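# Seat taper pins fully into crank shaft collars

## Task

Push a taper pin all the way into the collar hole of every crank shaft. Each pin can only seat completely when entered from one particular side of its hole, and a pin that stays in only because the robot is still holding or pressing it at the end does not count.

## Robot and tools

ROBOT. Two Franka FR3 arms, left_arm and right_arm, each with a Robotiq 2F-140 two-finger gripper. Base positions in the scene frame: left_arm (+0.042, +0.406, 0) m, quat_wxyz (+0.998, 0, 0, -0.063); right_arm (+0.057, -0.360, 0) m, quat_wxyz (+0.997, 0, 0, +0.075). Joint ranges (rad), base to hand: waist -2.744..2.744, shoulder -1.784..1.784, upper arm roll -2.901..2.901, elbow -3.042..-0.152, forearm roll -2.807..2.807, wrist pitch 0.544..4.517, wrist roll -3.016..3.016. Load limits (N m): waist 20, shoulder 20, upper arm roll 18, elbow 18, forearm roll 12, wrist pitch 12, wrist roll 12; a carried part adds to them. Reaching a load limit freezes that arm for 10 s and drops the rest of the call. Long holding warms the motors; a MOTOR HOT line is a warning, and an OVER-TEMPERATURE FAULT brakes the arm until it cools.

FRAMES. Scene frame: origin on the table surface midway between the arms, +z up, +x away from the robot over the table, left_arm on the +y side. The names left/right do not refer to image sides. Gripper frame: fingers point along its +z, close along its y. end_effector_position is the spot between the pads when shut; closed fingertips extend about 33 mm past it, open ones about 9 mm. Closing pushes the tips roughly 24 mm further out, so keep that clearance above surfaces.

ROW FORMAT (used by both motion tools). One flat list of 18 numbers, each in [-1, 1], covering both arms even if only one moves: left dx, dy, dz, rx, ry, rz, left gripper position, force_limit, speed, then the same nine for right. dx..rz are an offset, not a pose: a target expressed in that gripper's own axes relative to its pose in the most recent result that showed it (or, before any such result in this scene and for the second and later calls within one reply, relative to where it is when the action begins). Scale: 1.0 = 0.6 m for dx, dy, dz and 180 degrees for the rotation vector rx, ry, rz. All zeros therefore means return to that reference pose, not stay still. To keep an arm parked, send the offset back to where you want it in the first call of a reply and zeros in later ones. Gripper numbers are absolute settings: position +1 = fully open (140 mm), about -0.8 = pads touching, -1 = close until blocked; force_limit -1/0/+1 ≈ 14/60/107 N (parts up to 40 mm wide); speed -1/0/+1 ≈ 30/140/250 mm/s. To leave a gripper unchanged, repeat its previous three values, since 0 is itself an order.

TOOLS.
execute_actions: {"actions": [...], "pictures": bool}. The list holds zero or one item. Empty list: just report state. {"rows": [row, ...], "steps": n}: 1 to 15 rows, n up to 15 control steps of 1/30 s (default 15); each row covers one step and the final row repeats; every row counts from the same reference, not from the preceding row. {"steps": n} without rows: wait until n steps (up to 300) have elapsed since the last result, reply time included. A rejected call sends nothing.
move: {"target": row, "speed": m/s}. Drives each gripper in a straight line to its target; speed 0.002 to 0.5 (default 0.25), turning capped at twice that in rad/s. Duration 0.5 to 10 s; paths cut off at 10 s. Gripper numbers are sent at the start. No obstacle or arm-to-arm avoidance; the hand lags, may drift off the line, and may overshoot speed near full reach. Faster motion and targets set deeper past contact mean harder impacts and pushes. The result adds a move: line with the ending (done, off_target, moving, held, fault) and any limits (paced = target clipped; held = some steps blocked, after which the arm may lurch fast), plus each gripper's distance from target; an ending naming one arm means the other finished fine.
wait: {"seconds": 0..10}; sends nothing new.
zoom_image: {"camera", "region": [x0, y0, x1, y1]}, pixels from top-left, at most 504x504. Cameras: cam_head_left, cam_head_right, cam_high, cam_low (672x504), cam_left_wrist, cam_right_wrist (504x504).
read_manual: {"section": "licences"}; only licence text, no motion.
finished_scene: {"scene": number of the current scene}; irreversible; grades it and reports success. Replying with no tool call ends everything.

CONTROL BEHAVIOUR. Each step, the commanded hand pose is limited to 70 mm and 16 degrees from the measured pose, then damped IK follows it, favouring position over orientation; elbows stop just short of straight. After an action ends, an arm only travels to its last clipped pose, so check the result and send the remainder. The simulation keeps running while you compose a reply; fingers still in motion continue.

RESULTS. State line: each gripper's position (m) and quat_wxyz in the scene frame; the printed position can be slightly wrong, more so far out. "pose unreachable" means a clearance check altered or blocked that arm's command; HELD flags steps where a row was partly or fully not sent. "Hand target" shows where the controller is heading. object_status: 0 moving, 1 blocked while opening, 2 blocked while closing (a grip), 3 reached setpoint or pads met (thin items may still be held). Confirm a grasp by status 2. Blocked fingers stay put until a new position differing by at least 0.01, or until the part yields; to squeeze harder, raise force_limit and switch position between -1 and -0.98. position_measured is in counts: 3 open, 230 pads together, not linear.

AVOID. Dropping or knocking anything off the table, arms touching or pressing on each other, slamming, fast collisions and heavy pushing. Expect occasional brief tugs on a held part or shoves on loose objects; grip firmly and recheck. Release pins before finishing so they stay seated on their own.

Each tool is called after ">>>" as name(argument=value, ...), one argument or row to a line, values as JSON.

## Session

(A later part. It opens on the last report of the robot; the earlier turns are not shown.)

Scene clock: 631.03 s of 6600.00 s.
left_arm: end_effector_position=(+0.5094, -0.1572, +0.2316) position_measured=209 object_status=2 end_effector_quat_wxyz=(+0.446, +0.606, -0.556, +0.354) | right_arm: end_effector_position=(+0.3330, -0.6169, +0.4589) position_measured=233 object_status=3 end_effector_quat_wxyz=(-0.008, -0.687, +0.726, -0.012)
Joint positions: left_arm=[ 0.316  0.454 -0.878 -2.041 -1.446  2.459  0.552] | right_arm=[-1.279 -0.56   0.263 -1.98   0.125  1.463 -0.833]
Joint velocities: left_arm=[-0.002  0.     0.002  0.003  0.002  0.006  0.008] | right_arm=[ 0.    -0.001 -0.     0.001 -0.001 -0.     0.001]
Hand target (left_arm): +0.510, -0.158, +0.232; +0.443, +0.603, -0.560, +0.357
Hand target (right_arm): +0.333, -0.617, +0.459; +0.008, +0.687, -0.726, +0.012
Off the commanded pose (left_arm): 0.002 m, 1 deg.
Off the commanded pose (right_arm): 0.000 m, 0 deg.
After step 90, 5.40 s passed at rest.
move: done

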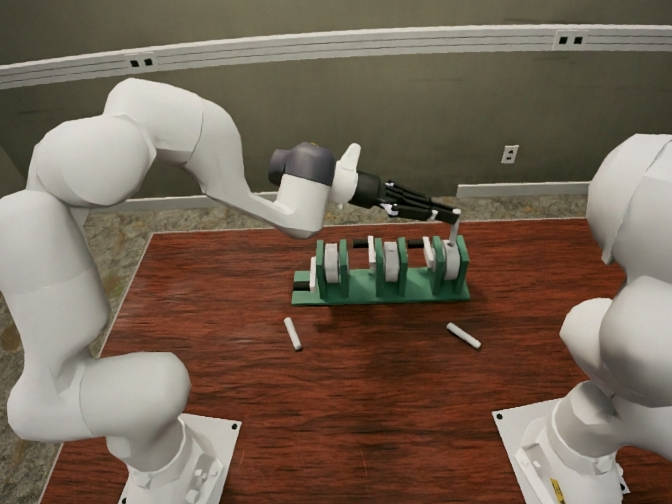

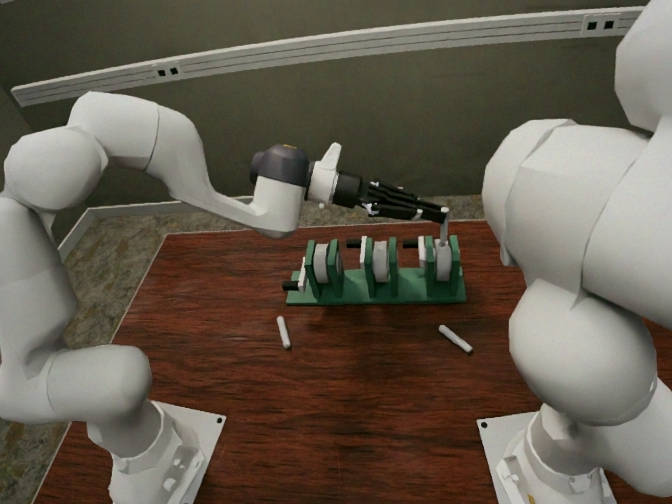

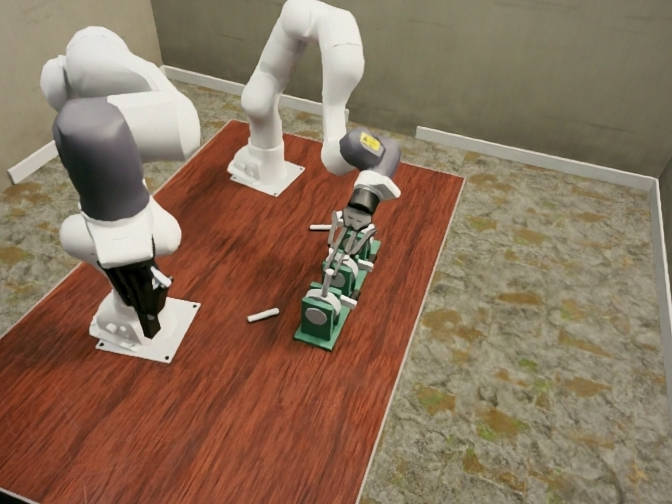

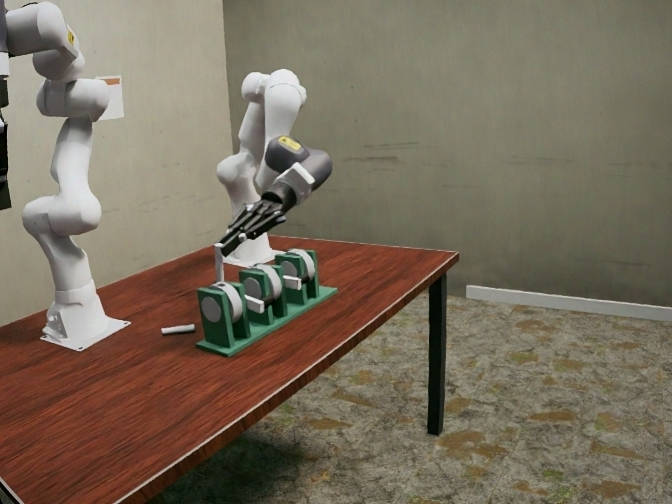

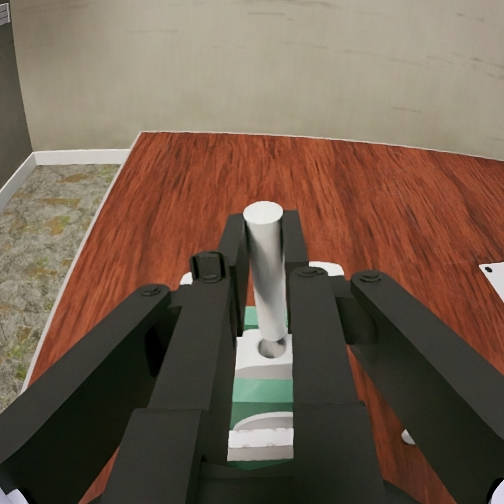

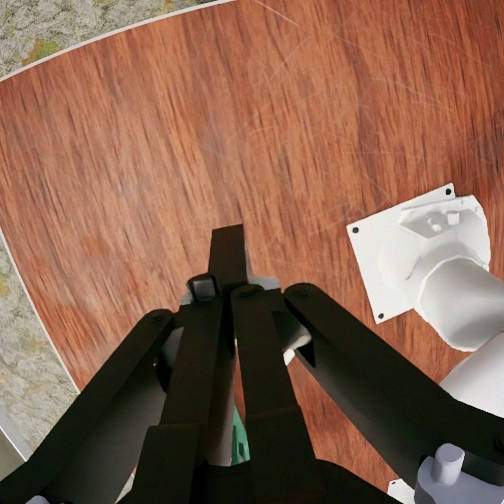

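>>> move(
  target=[-0.0112,-0.002,-0.0012,0,0,0,-1,0,-0.5, 0,0,0,0,0,0,-1,0,0],
  speed=0.01,
)

>>> zoom_image(
  camera="cam_left_wrist",
  region=[200,280,330,410],
)

>>> zoom_image(
  camera="cam_head_left",
  region=[410,195,490,265],
)

>>> zoom_image(
  camera="cam_head_right",
  region=[400,195,480,265],
)

Scene clock: 639.87 s of 6600.00 s.
left_arm: end_effector_position=(+0.5087, -0.1554, +0.2260) position_measured=209 object_status=2 end_effector_quat_wxyz=(+0.446, +0.606, -0.556, +0.353) | right_arm: end_effector_position=(+0.3330, -0.6169, +0.4589) position_measured=233 object_status=3 end_effector_quat_wxyz=(-0.008, -0.687, +0.726, -0.012)
Joint positions: left_arm=[ 0.316  0.462 -0.875 -2.045 -1.445  2.46   0.561] | right_arm=[-1.279 -0.56   0.263 -1.98   0.125  1.463 -0.833]
Joint velocities: left_arm=[ 0.001 -0.001 -0.     0.     0.     0.     0.008] | right_arm=[ 0.     0.     0.001  0.     0.001 -0.    -0.001]
Hand target (left_arm): +0.510, -0.154, +0.225; +0.446, +0.606, -0.556, +0.354
Hand target (right_arm): +0.333, -0.617, +0.459; +0.008, +0.687, -0.726, +0.012
Off the commanded pose (left_arm): 0.002 m, 0 deg.
Off the commanded pose (right_arm): 0.000 m, 0 deg.
After step 90, 4.93 s passed at rest.
move: done

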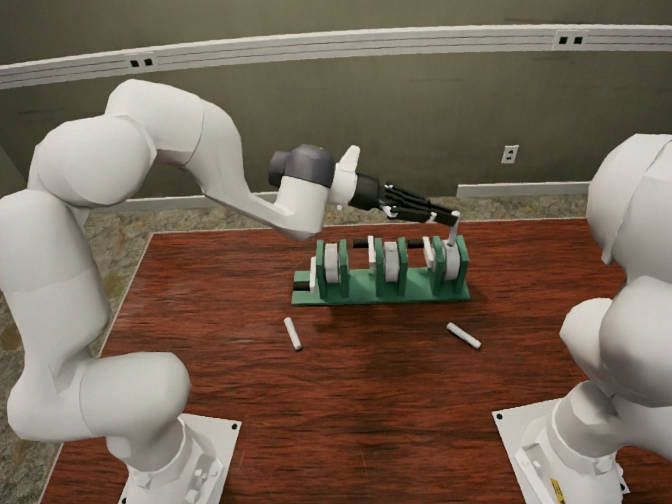

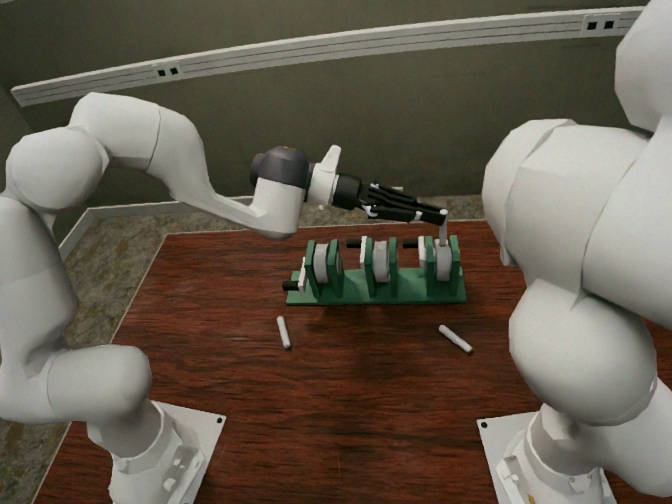

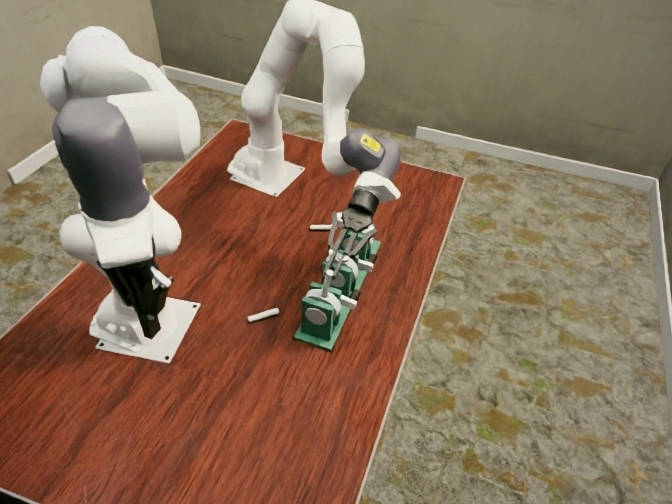

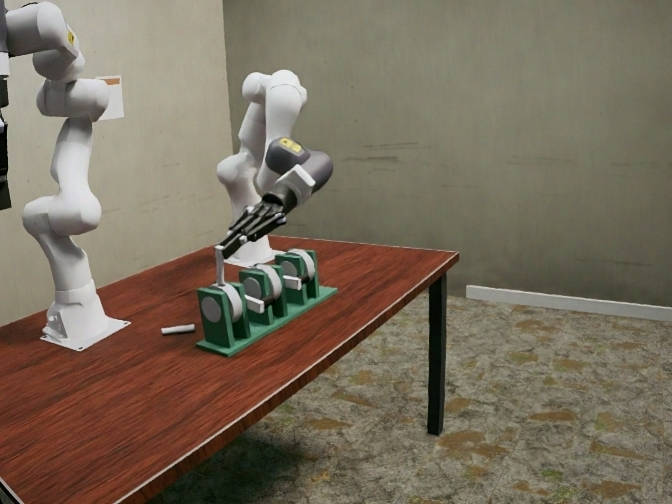

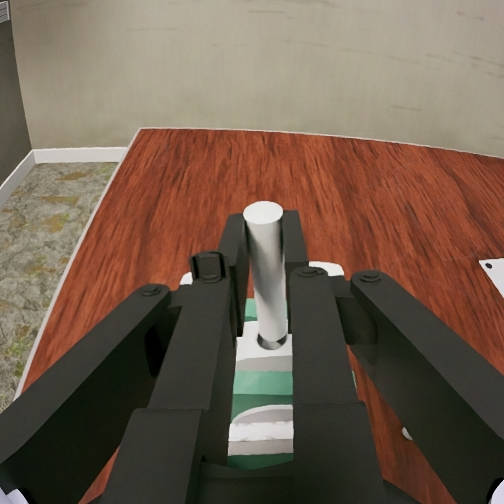

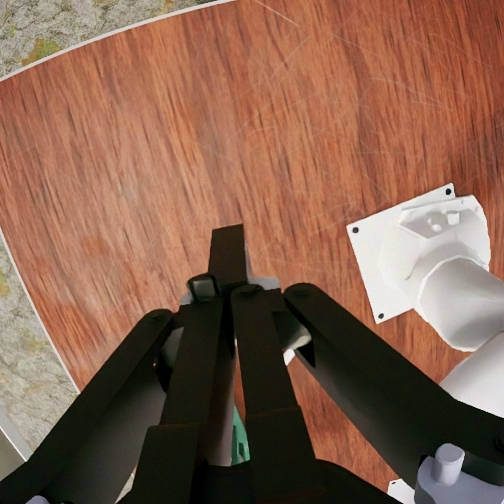

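Region (200, 280, 330, 410) of cam_left_wrist's 504x504 image, scaled by 3.877, with more detail than that image has.

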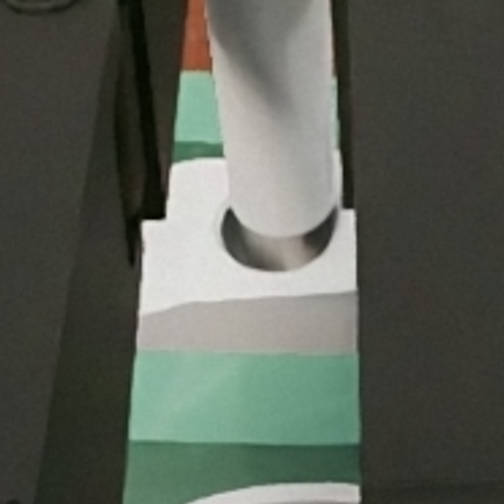

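Region (410, 195, 490, 265) of cam_head_left's 672x504 image, scaled by 6.300, with more detail than that image has; it fills the top 441 rows of this view, and the rest is white.

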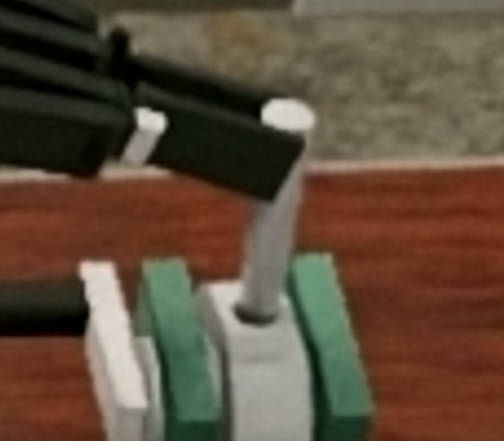

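Region (400, 195, 480, 265) of cam_head_right's 672x504 image, scaled by 6.300, with more detail than that image has; it fills the top 441 rows of this view, and the rest is white.

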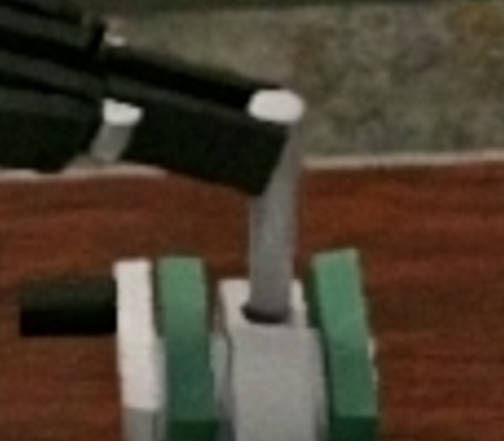

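>>> move(
  target=[-0.0025,-0.003,-0.004,0,0,0,-1,0,-0.5, 0,0,0,0,0,0,-1,0,0],
  speed=0.005,
)

>>> zoom_image(
  camera="cam_left_wrist",
  region=[200,280,330,410],
)

>>> zoom_image(
  camera="cam_head_right",
  region=[400,195,480,265],
)

Scene clock: 647.00 s of 6600.00 s.
left_arm: end_effector_position=(+0.5108, -0.1534, +0.2249) position_measured=209 object_status=2 end_effector_quat_wxyz=(+0.444, +0.607, -0.556, +0.354) | right_arm: end_effector_position=(+0.3330, -0.6169, +0.4589) position_measured=233 object_status=3 end_effector_quat_wxyz=(-0.008, -0.687, +0.726, -0.012)
Joint positions: left_arm=[ 0.317  0.462 -0.872 -2.045 -1.445  2.46   0.563] | right_arm=[-1.279 -0.56   0.263 -1.98   0.125  1.463 -0.833]
Joint velocities: left_arm=[-0.001  0.001 -0.    -0.    -0.001  0.    -0.001] | right_arm=[ 0.    -0.001 -0.001  0.001  0.    -0.     0.001]
Hand target (left_arm): +0.510, -0.153, +0.225; +0.446, +0.606, -0.556, +0.353
Hand target (right_arm): +0.333, -0.617, +0.459; +0.008, +0.687, -0.726, +0.012
Off the commanded pose (left_arm): 0.001 m, 0 deg.
Off the commanded pose (right_arm): 0.000 m, 0 deg.
After step 90, 3.27 s passed at rest.
move: done

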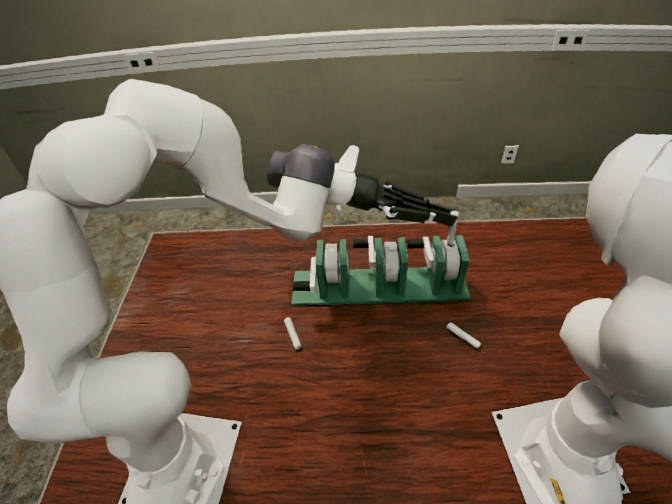

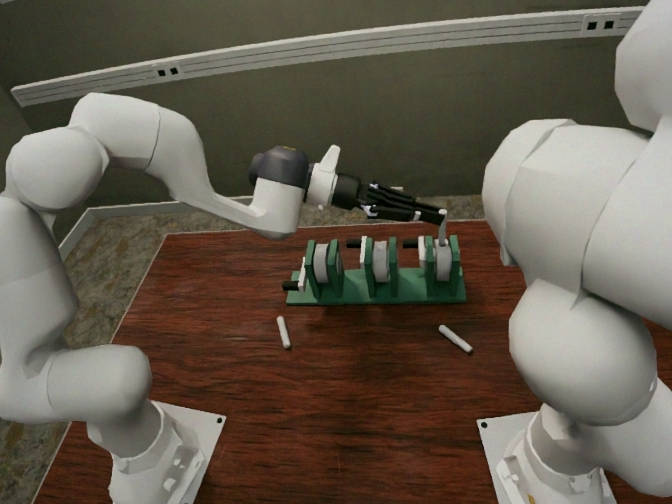

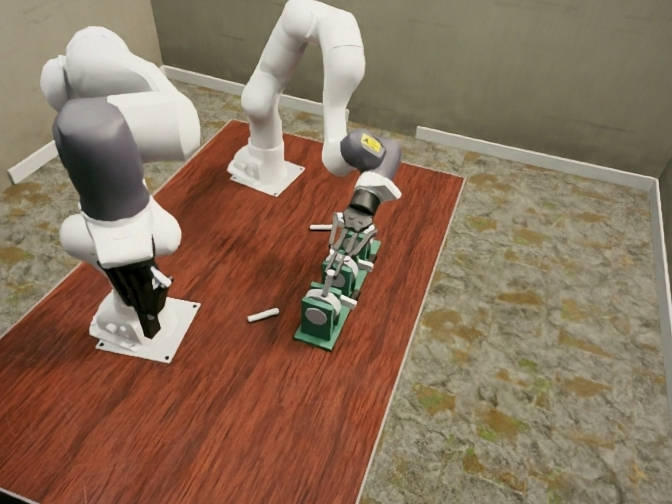

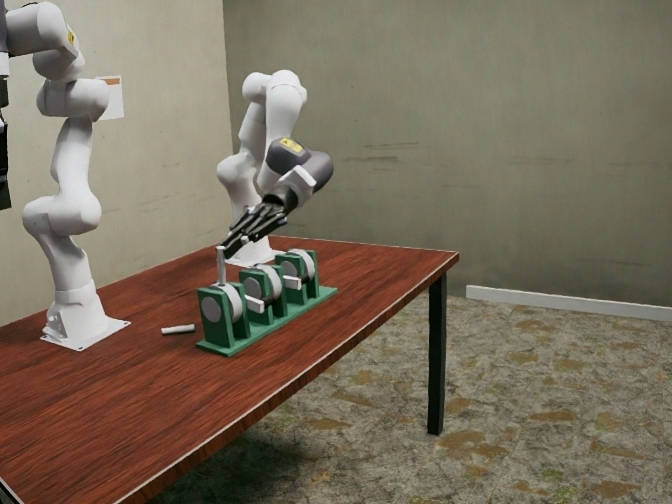

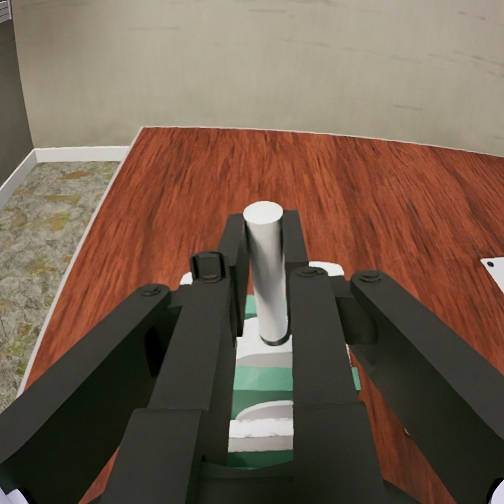

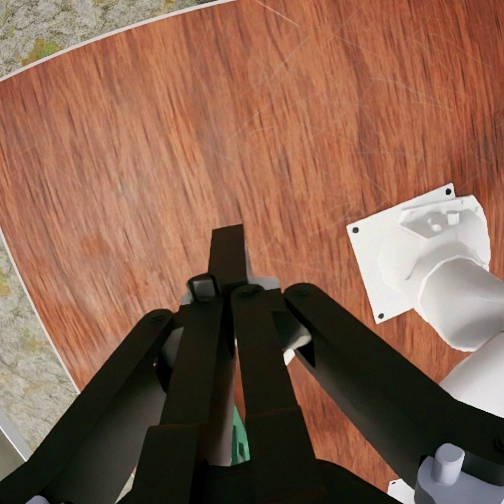

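Region (200, 280, 330, 410) of cam_left_wrist's 504x504 image, scaled by 3.877, with more detail than that image has.

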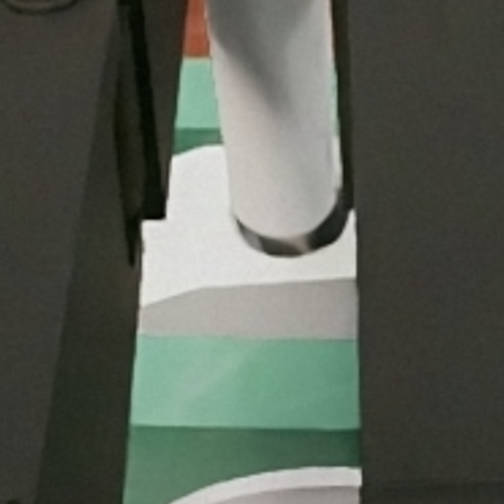

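Region (400, 195, 480, 265) of cam_head_right's 672x504 image, scaled by 6.300, with more detail than that image has; it fills the top 441 rows of this view, and the rest is white.

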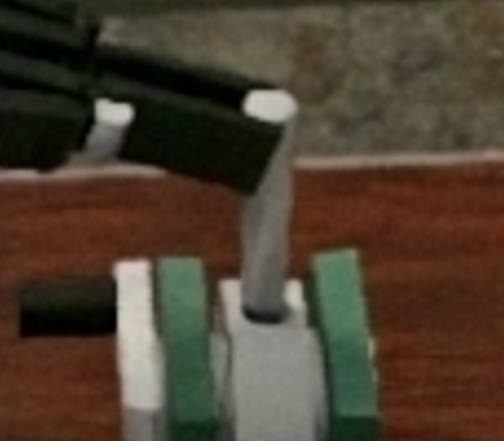

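>>> move(
  target=[-0.002,0.0033,0.0015,0,0,0,-1,0,-0.5, 0,0,0,0,0,0,-1,0,0],
  speed=0.005,
)

>>> zoom_image(
  camera="cam_left_wrist",
  region=[200,280,330,410],
)

>>> zoom_image(
  camera="cam_head_right",
  region=[400,195,480,265],
)

Scene clock: 653.80 s of 6600.00 s.
left_arm: end_effector_position=(+0.5089, -0.1532, +0.2232) position_measured=209 object_status=2 end_effector_quat_wxyz=(+0.445, +0.608, -0.555, +0.352) | right_arm: end_effector_position=(+0.3330, -0.6169, +0.4589) position_measured=233 object_status=3 end_effector_quat_wxyz=(-0.008, -0.687, +0.726, -0.012)
Joint positions: left_arm=[ 0.317  0.462 -0.873 -2.049 -1.447  2.46   0.564] | right_arm=[-1.279 -0.56   0.263 -1.98   0.125  1.463 -0.833]
Joint velocities: left_arm=[ 0.001  0.001  0.     0.001 -0.004  0.     0.003] | right_arm=[ 0.     0.001  0.002 -0.001  0.001  0.     0.001]
Hand target (left_arm): +0.509, -0.154, +0.224; +0.445, +0.607, -0.556, +0.354
Hand target (right_arm): +0.333, -0.617, +0.459; +0.008, +0.687, -0.726, +0.012
Off the commanded pose (left_arm): 0.001 m, 0 deg.
Off the commanded pose (right_arm): 0.000 m, 0 deg.
After step 90, 3.07 s passed at rest.
move: done

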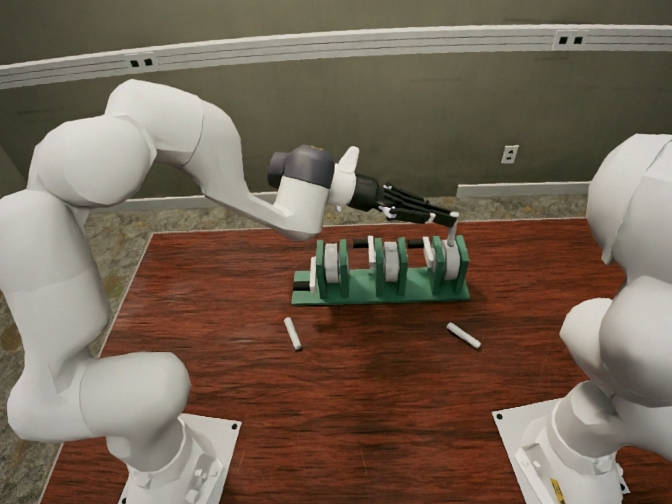

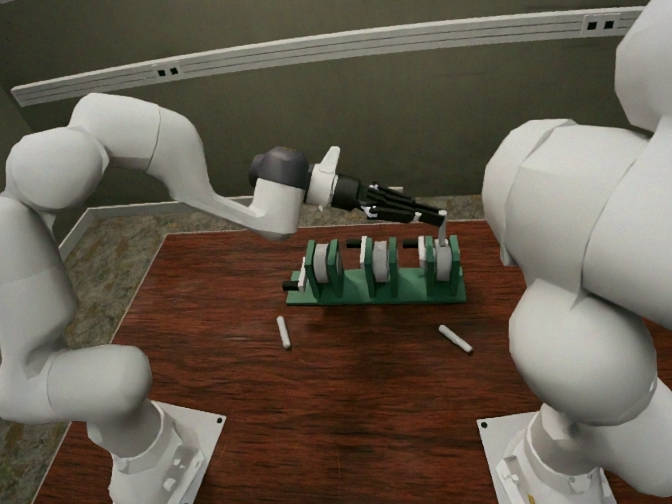

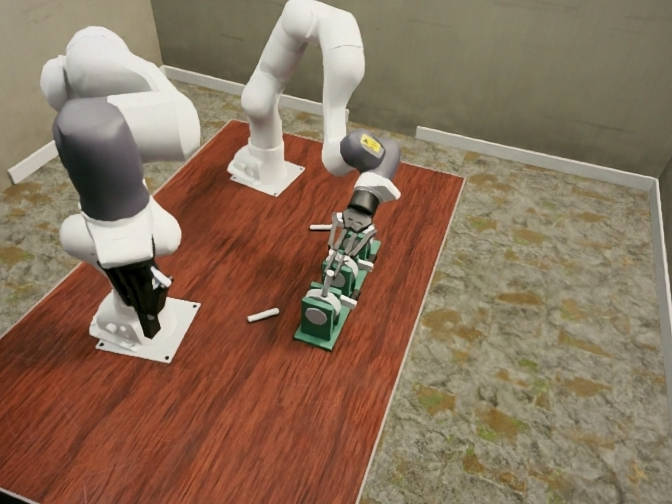

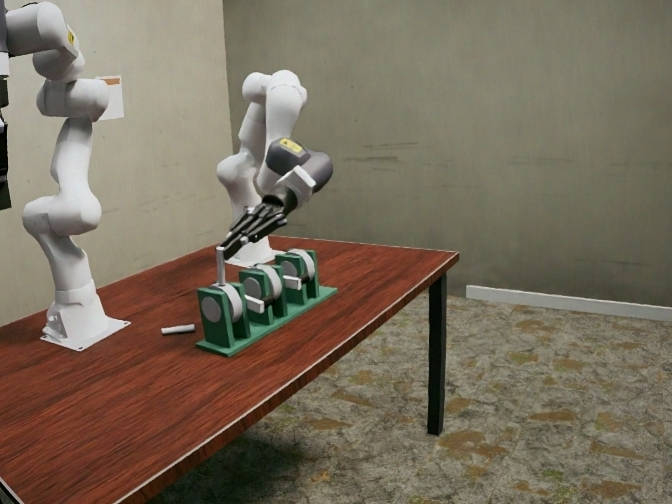

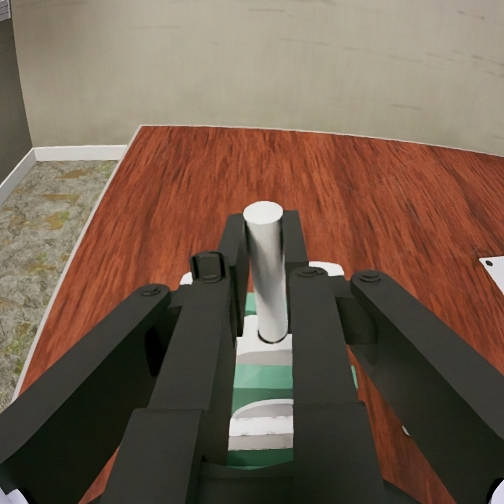

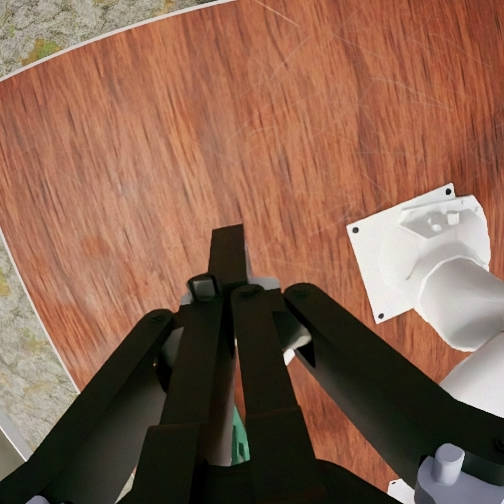

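Region (200, 280, 330, 410) of cam_left_wrist's 504x504 image, scaled by 3.877, with more detail than that image has.

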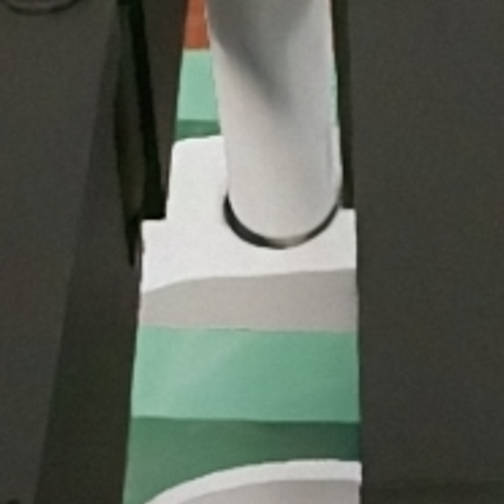

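Region (400, 195, 480, 265) of cam_head_right's 672x504 image, scaled by 6.300, with more detail than that image has; it fills the top 441 rows of this view, and the rest is white.

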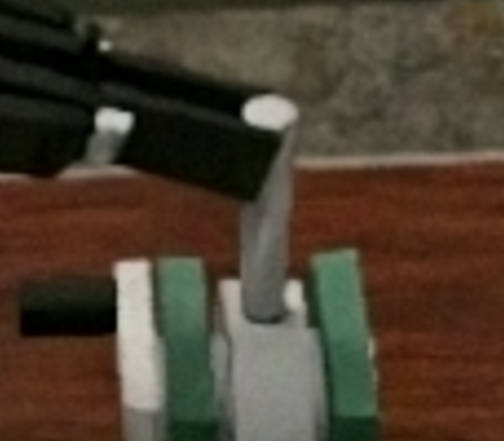

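>>> move(
  target=[-0.0225,0,0.0115,0,0,0,-1,0,-0.5, 0,0,0,0,0,0,-1,0,0],
  speed=0.008,
)

>>> zoom_image(
  camera="cam_left_wrist",
  region=[200,250,330,380],
)

Scene clock: 660.83 s of 6600.00 s.
left_arm: end_effector_position=(+0.5073, -0.1535, +0.2084) position_measured=209 object_status=2 end_effector_quat_wxyz=(+0.446, +0.609, -0.555, +0.351) | right_arm: end_effector_position=(+0.3330, -0.6169, +0.4589) position_measured=233 object_status=3 end_effector_quat_wxyz=(-0.008, -0.687, +0.726, -0.012)
Joint positions: left_arm=[ 0.313  0.497 -0.873 -2.049 -1.451  2.477  0.593] | right_arm=[-1.279 -0.56   0.263 -1.98   0.125  1.463 -0.833]
Joint velocities: left_arm=[-0.001  0.001 -0.002  0.    -0.002  0.003  0.009] | right_arm=[-0.    -0.001 -0.001  0.     0.001 -0.002 -0.001]
Hand target (left_arm): +0.507, -0.155, +0.208; +0.445, +0.607, -0.556, +0.352
Hand target (right_arm): +0.333, -0.617, +0.459; +0.008, +0.687, -0.726, +0.012
Off the commanded pose (left_arm): 0.001 m, 0 deg.
Off the commanded pose (right_arm): 0.000 m, 0 deg.
After step 90, 1.93 s passed at rest.
move: done

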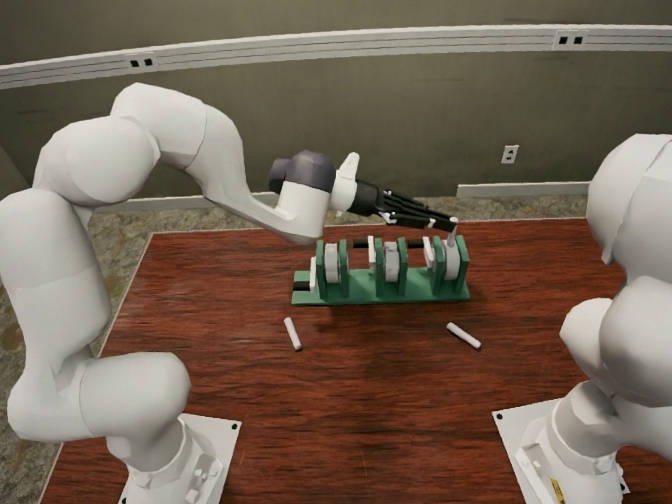

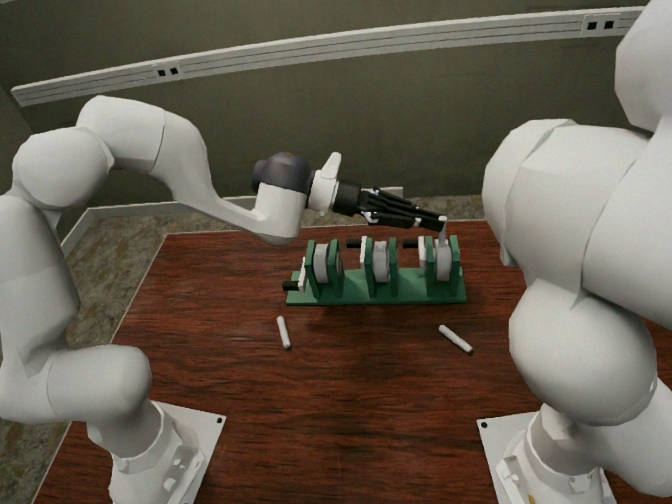

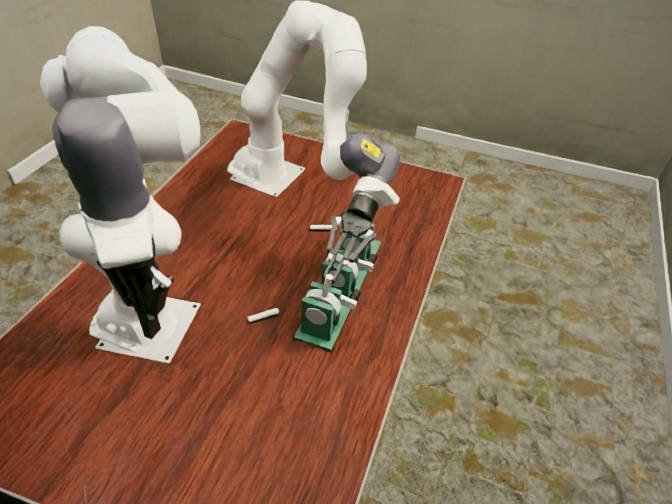

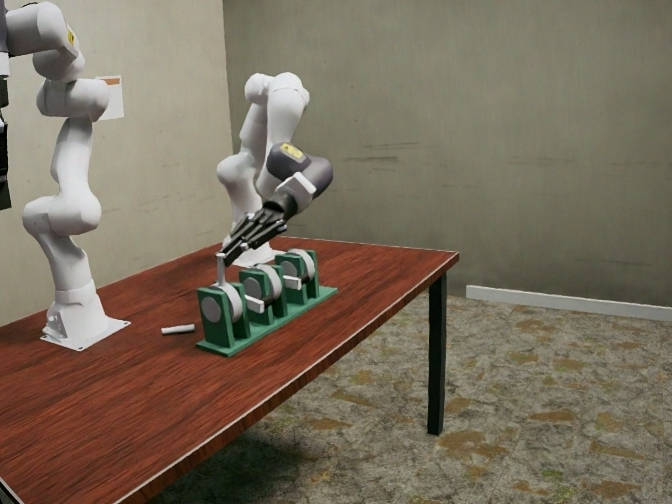

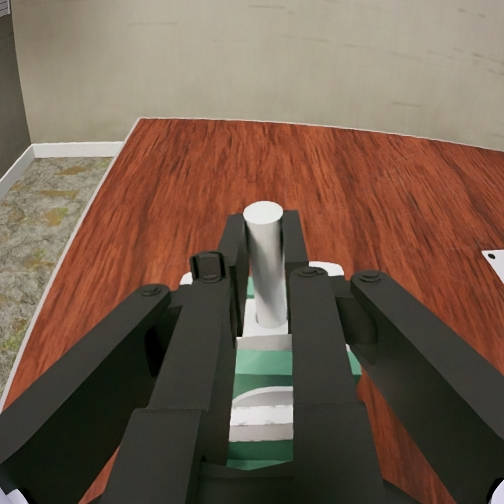

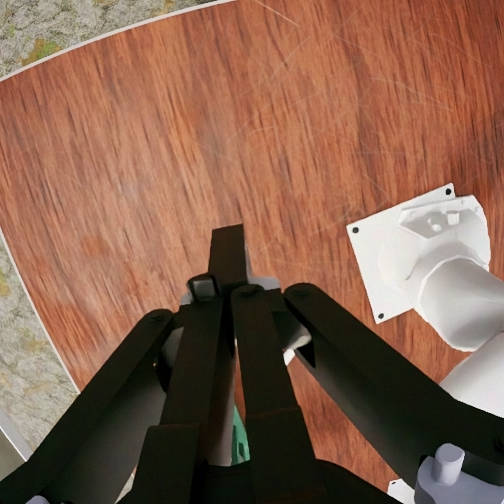

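Region (200, 250, 330, 380) of cam_left_wrist's 504x504 image, scaled by 3.877, with more detail than that image has.

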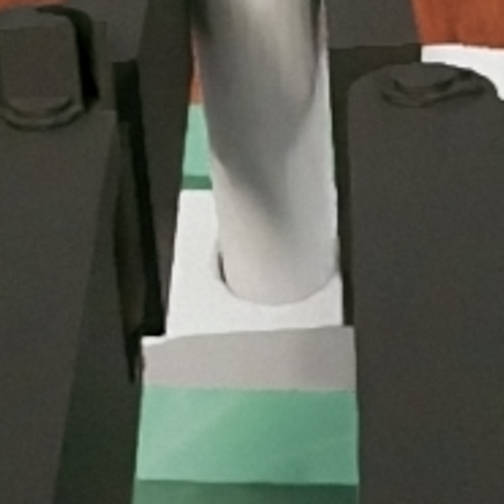

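In. Descend another 30 mm along the axis.

>>> move(
  target=[-0.0465,-0.001,0.019,0,0,0,-1,0,-0.5, 0,0,0,0,0,0,-1,0,0],
  speed=0.012,
)

Scene clock: 665.63 s of 6600.00 s.
left_arm: end_effector_position=(+0.5029, -0.1537, +0.1793) position_measured=209 object_status=2 end_effector_quat_wxyz=(+0.448, +0.609, -0.554, +0.349) | right_arm: end_effector_position=(+0.3330, -0.6169, +0.4589) position_measured=233 object_status=3 end_effector_quat_wxyz=(-0.008, -0.687, +0.726, -0.012)
Joint positions: left_arm=[ 0.308  0.567 -0.873 -2.049 -1.462  2.507  0.658] | right_arm=[-1.279 -0.56   0.263 -1.98   0.125  1.463 -0.833]
Joint velocities: left_arm=[-0.     0.003 -0.001 -0.    -0.001  0.001  0.014] | right_arm=[ 0.    -0.001 -0.001 -0.    -0.001  0.    -0.001]
Hand target (left_arm): +0.503, -0.155, +0.179; +0.446, +0.608, -0.555, +0.351
Hand target (right_arm): +0.333, -0.617, +0.459; +0.008, +0.687, -0.726, +0.012
Off the commanded pose (left_arm): 0.001 m, 0 deg.
Off the commanded pose (right_arm): 0.000 m, 0 deg.
move: done

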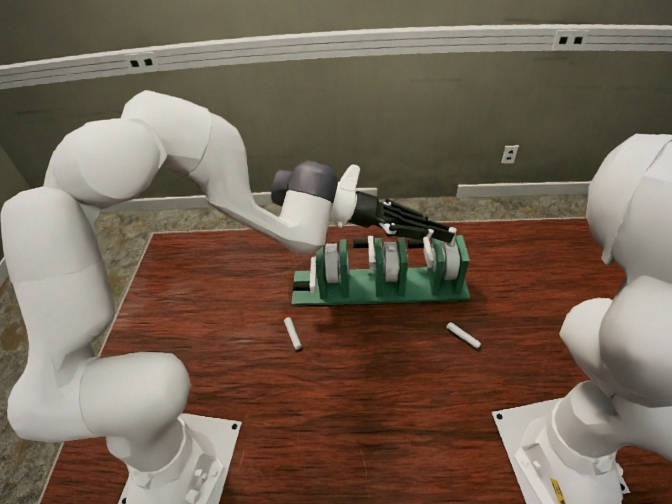

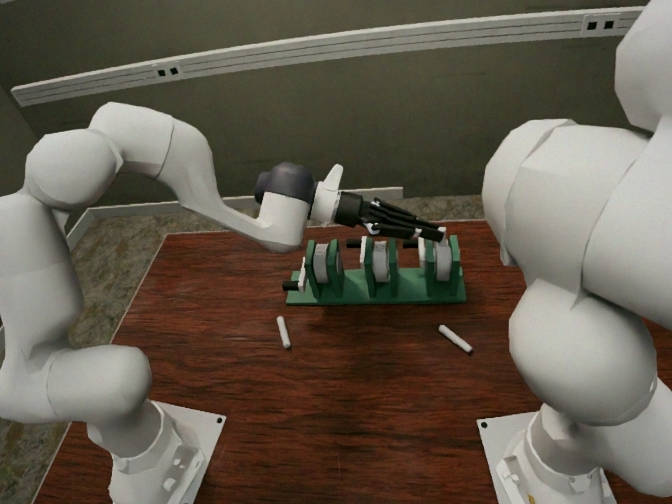

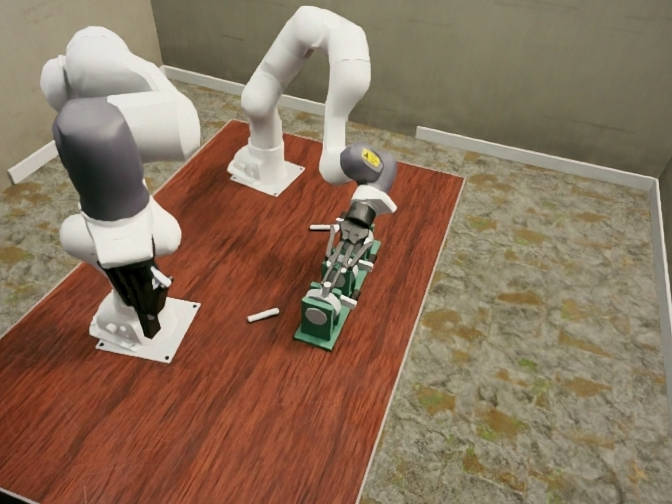

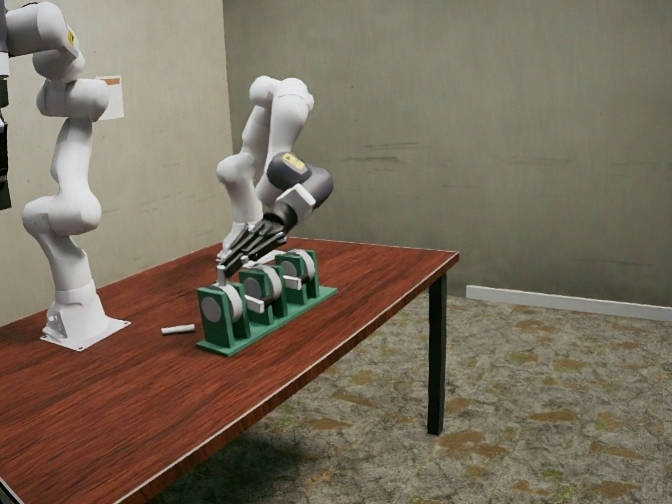

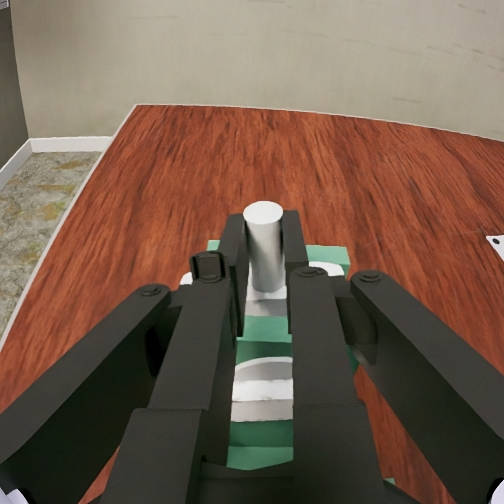

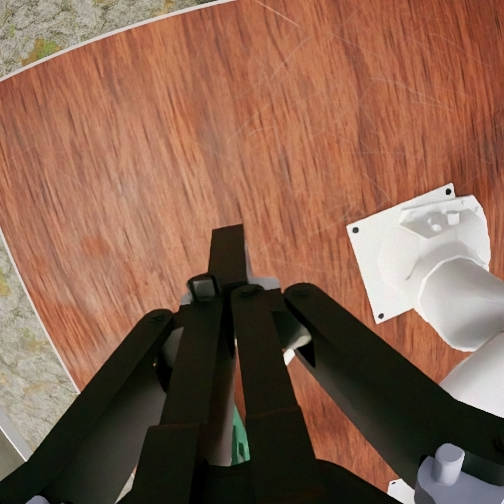

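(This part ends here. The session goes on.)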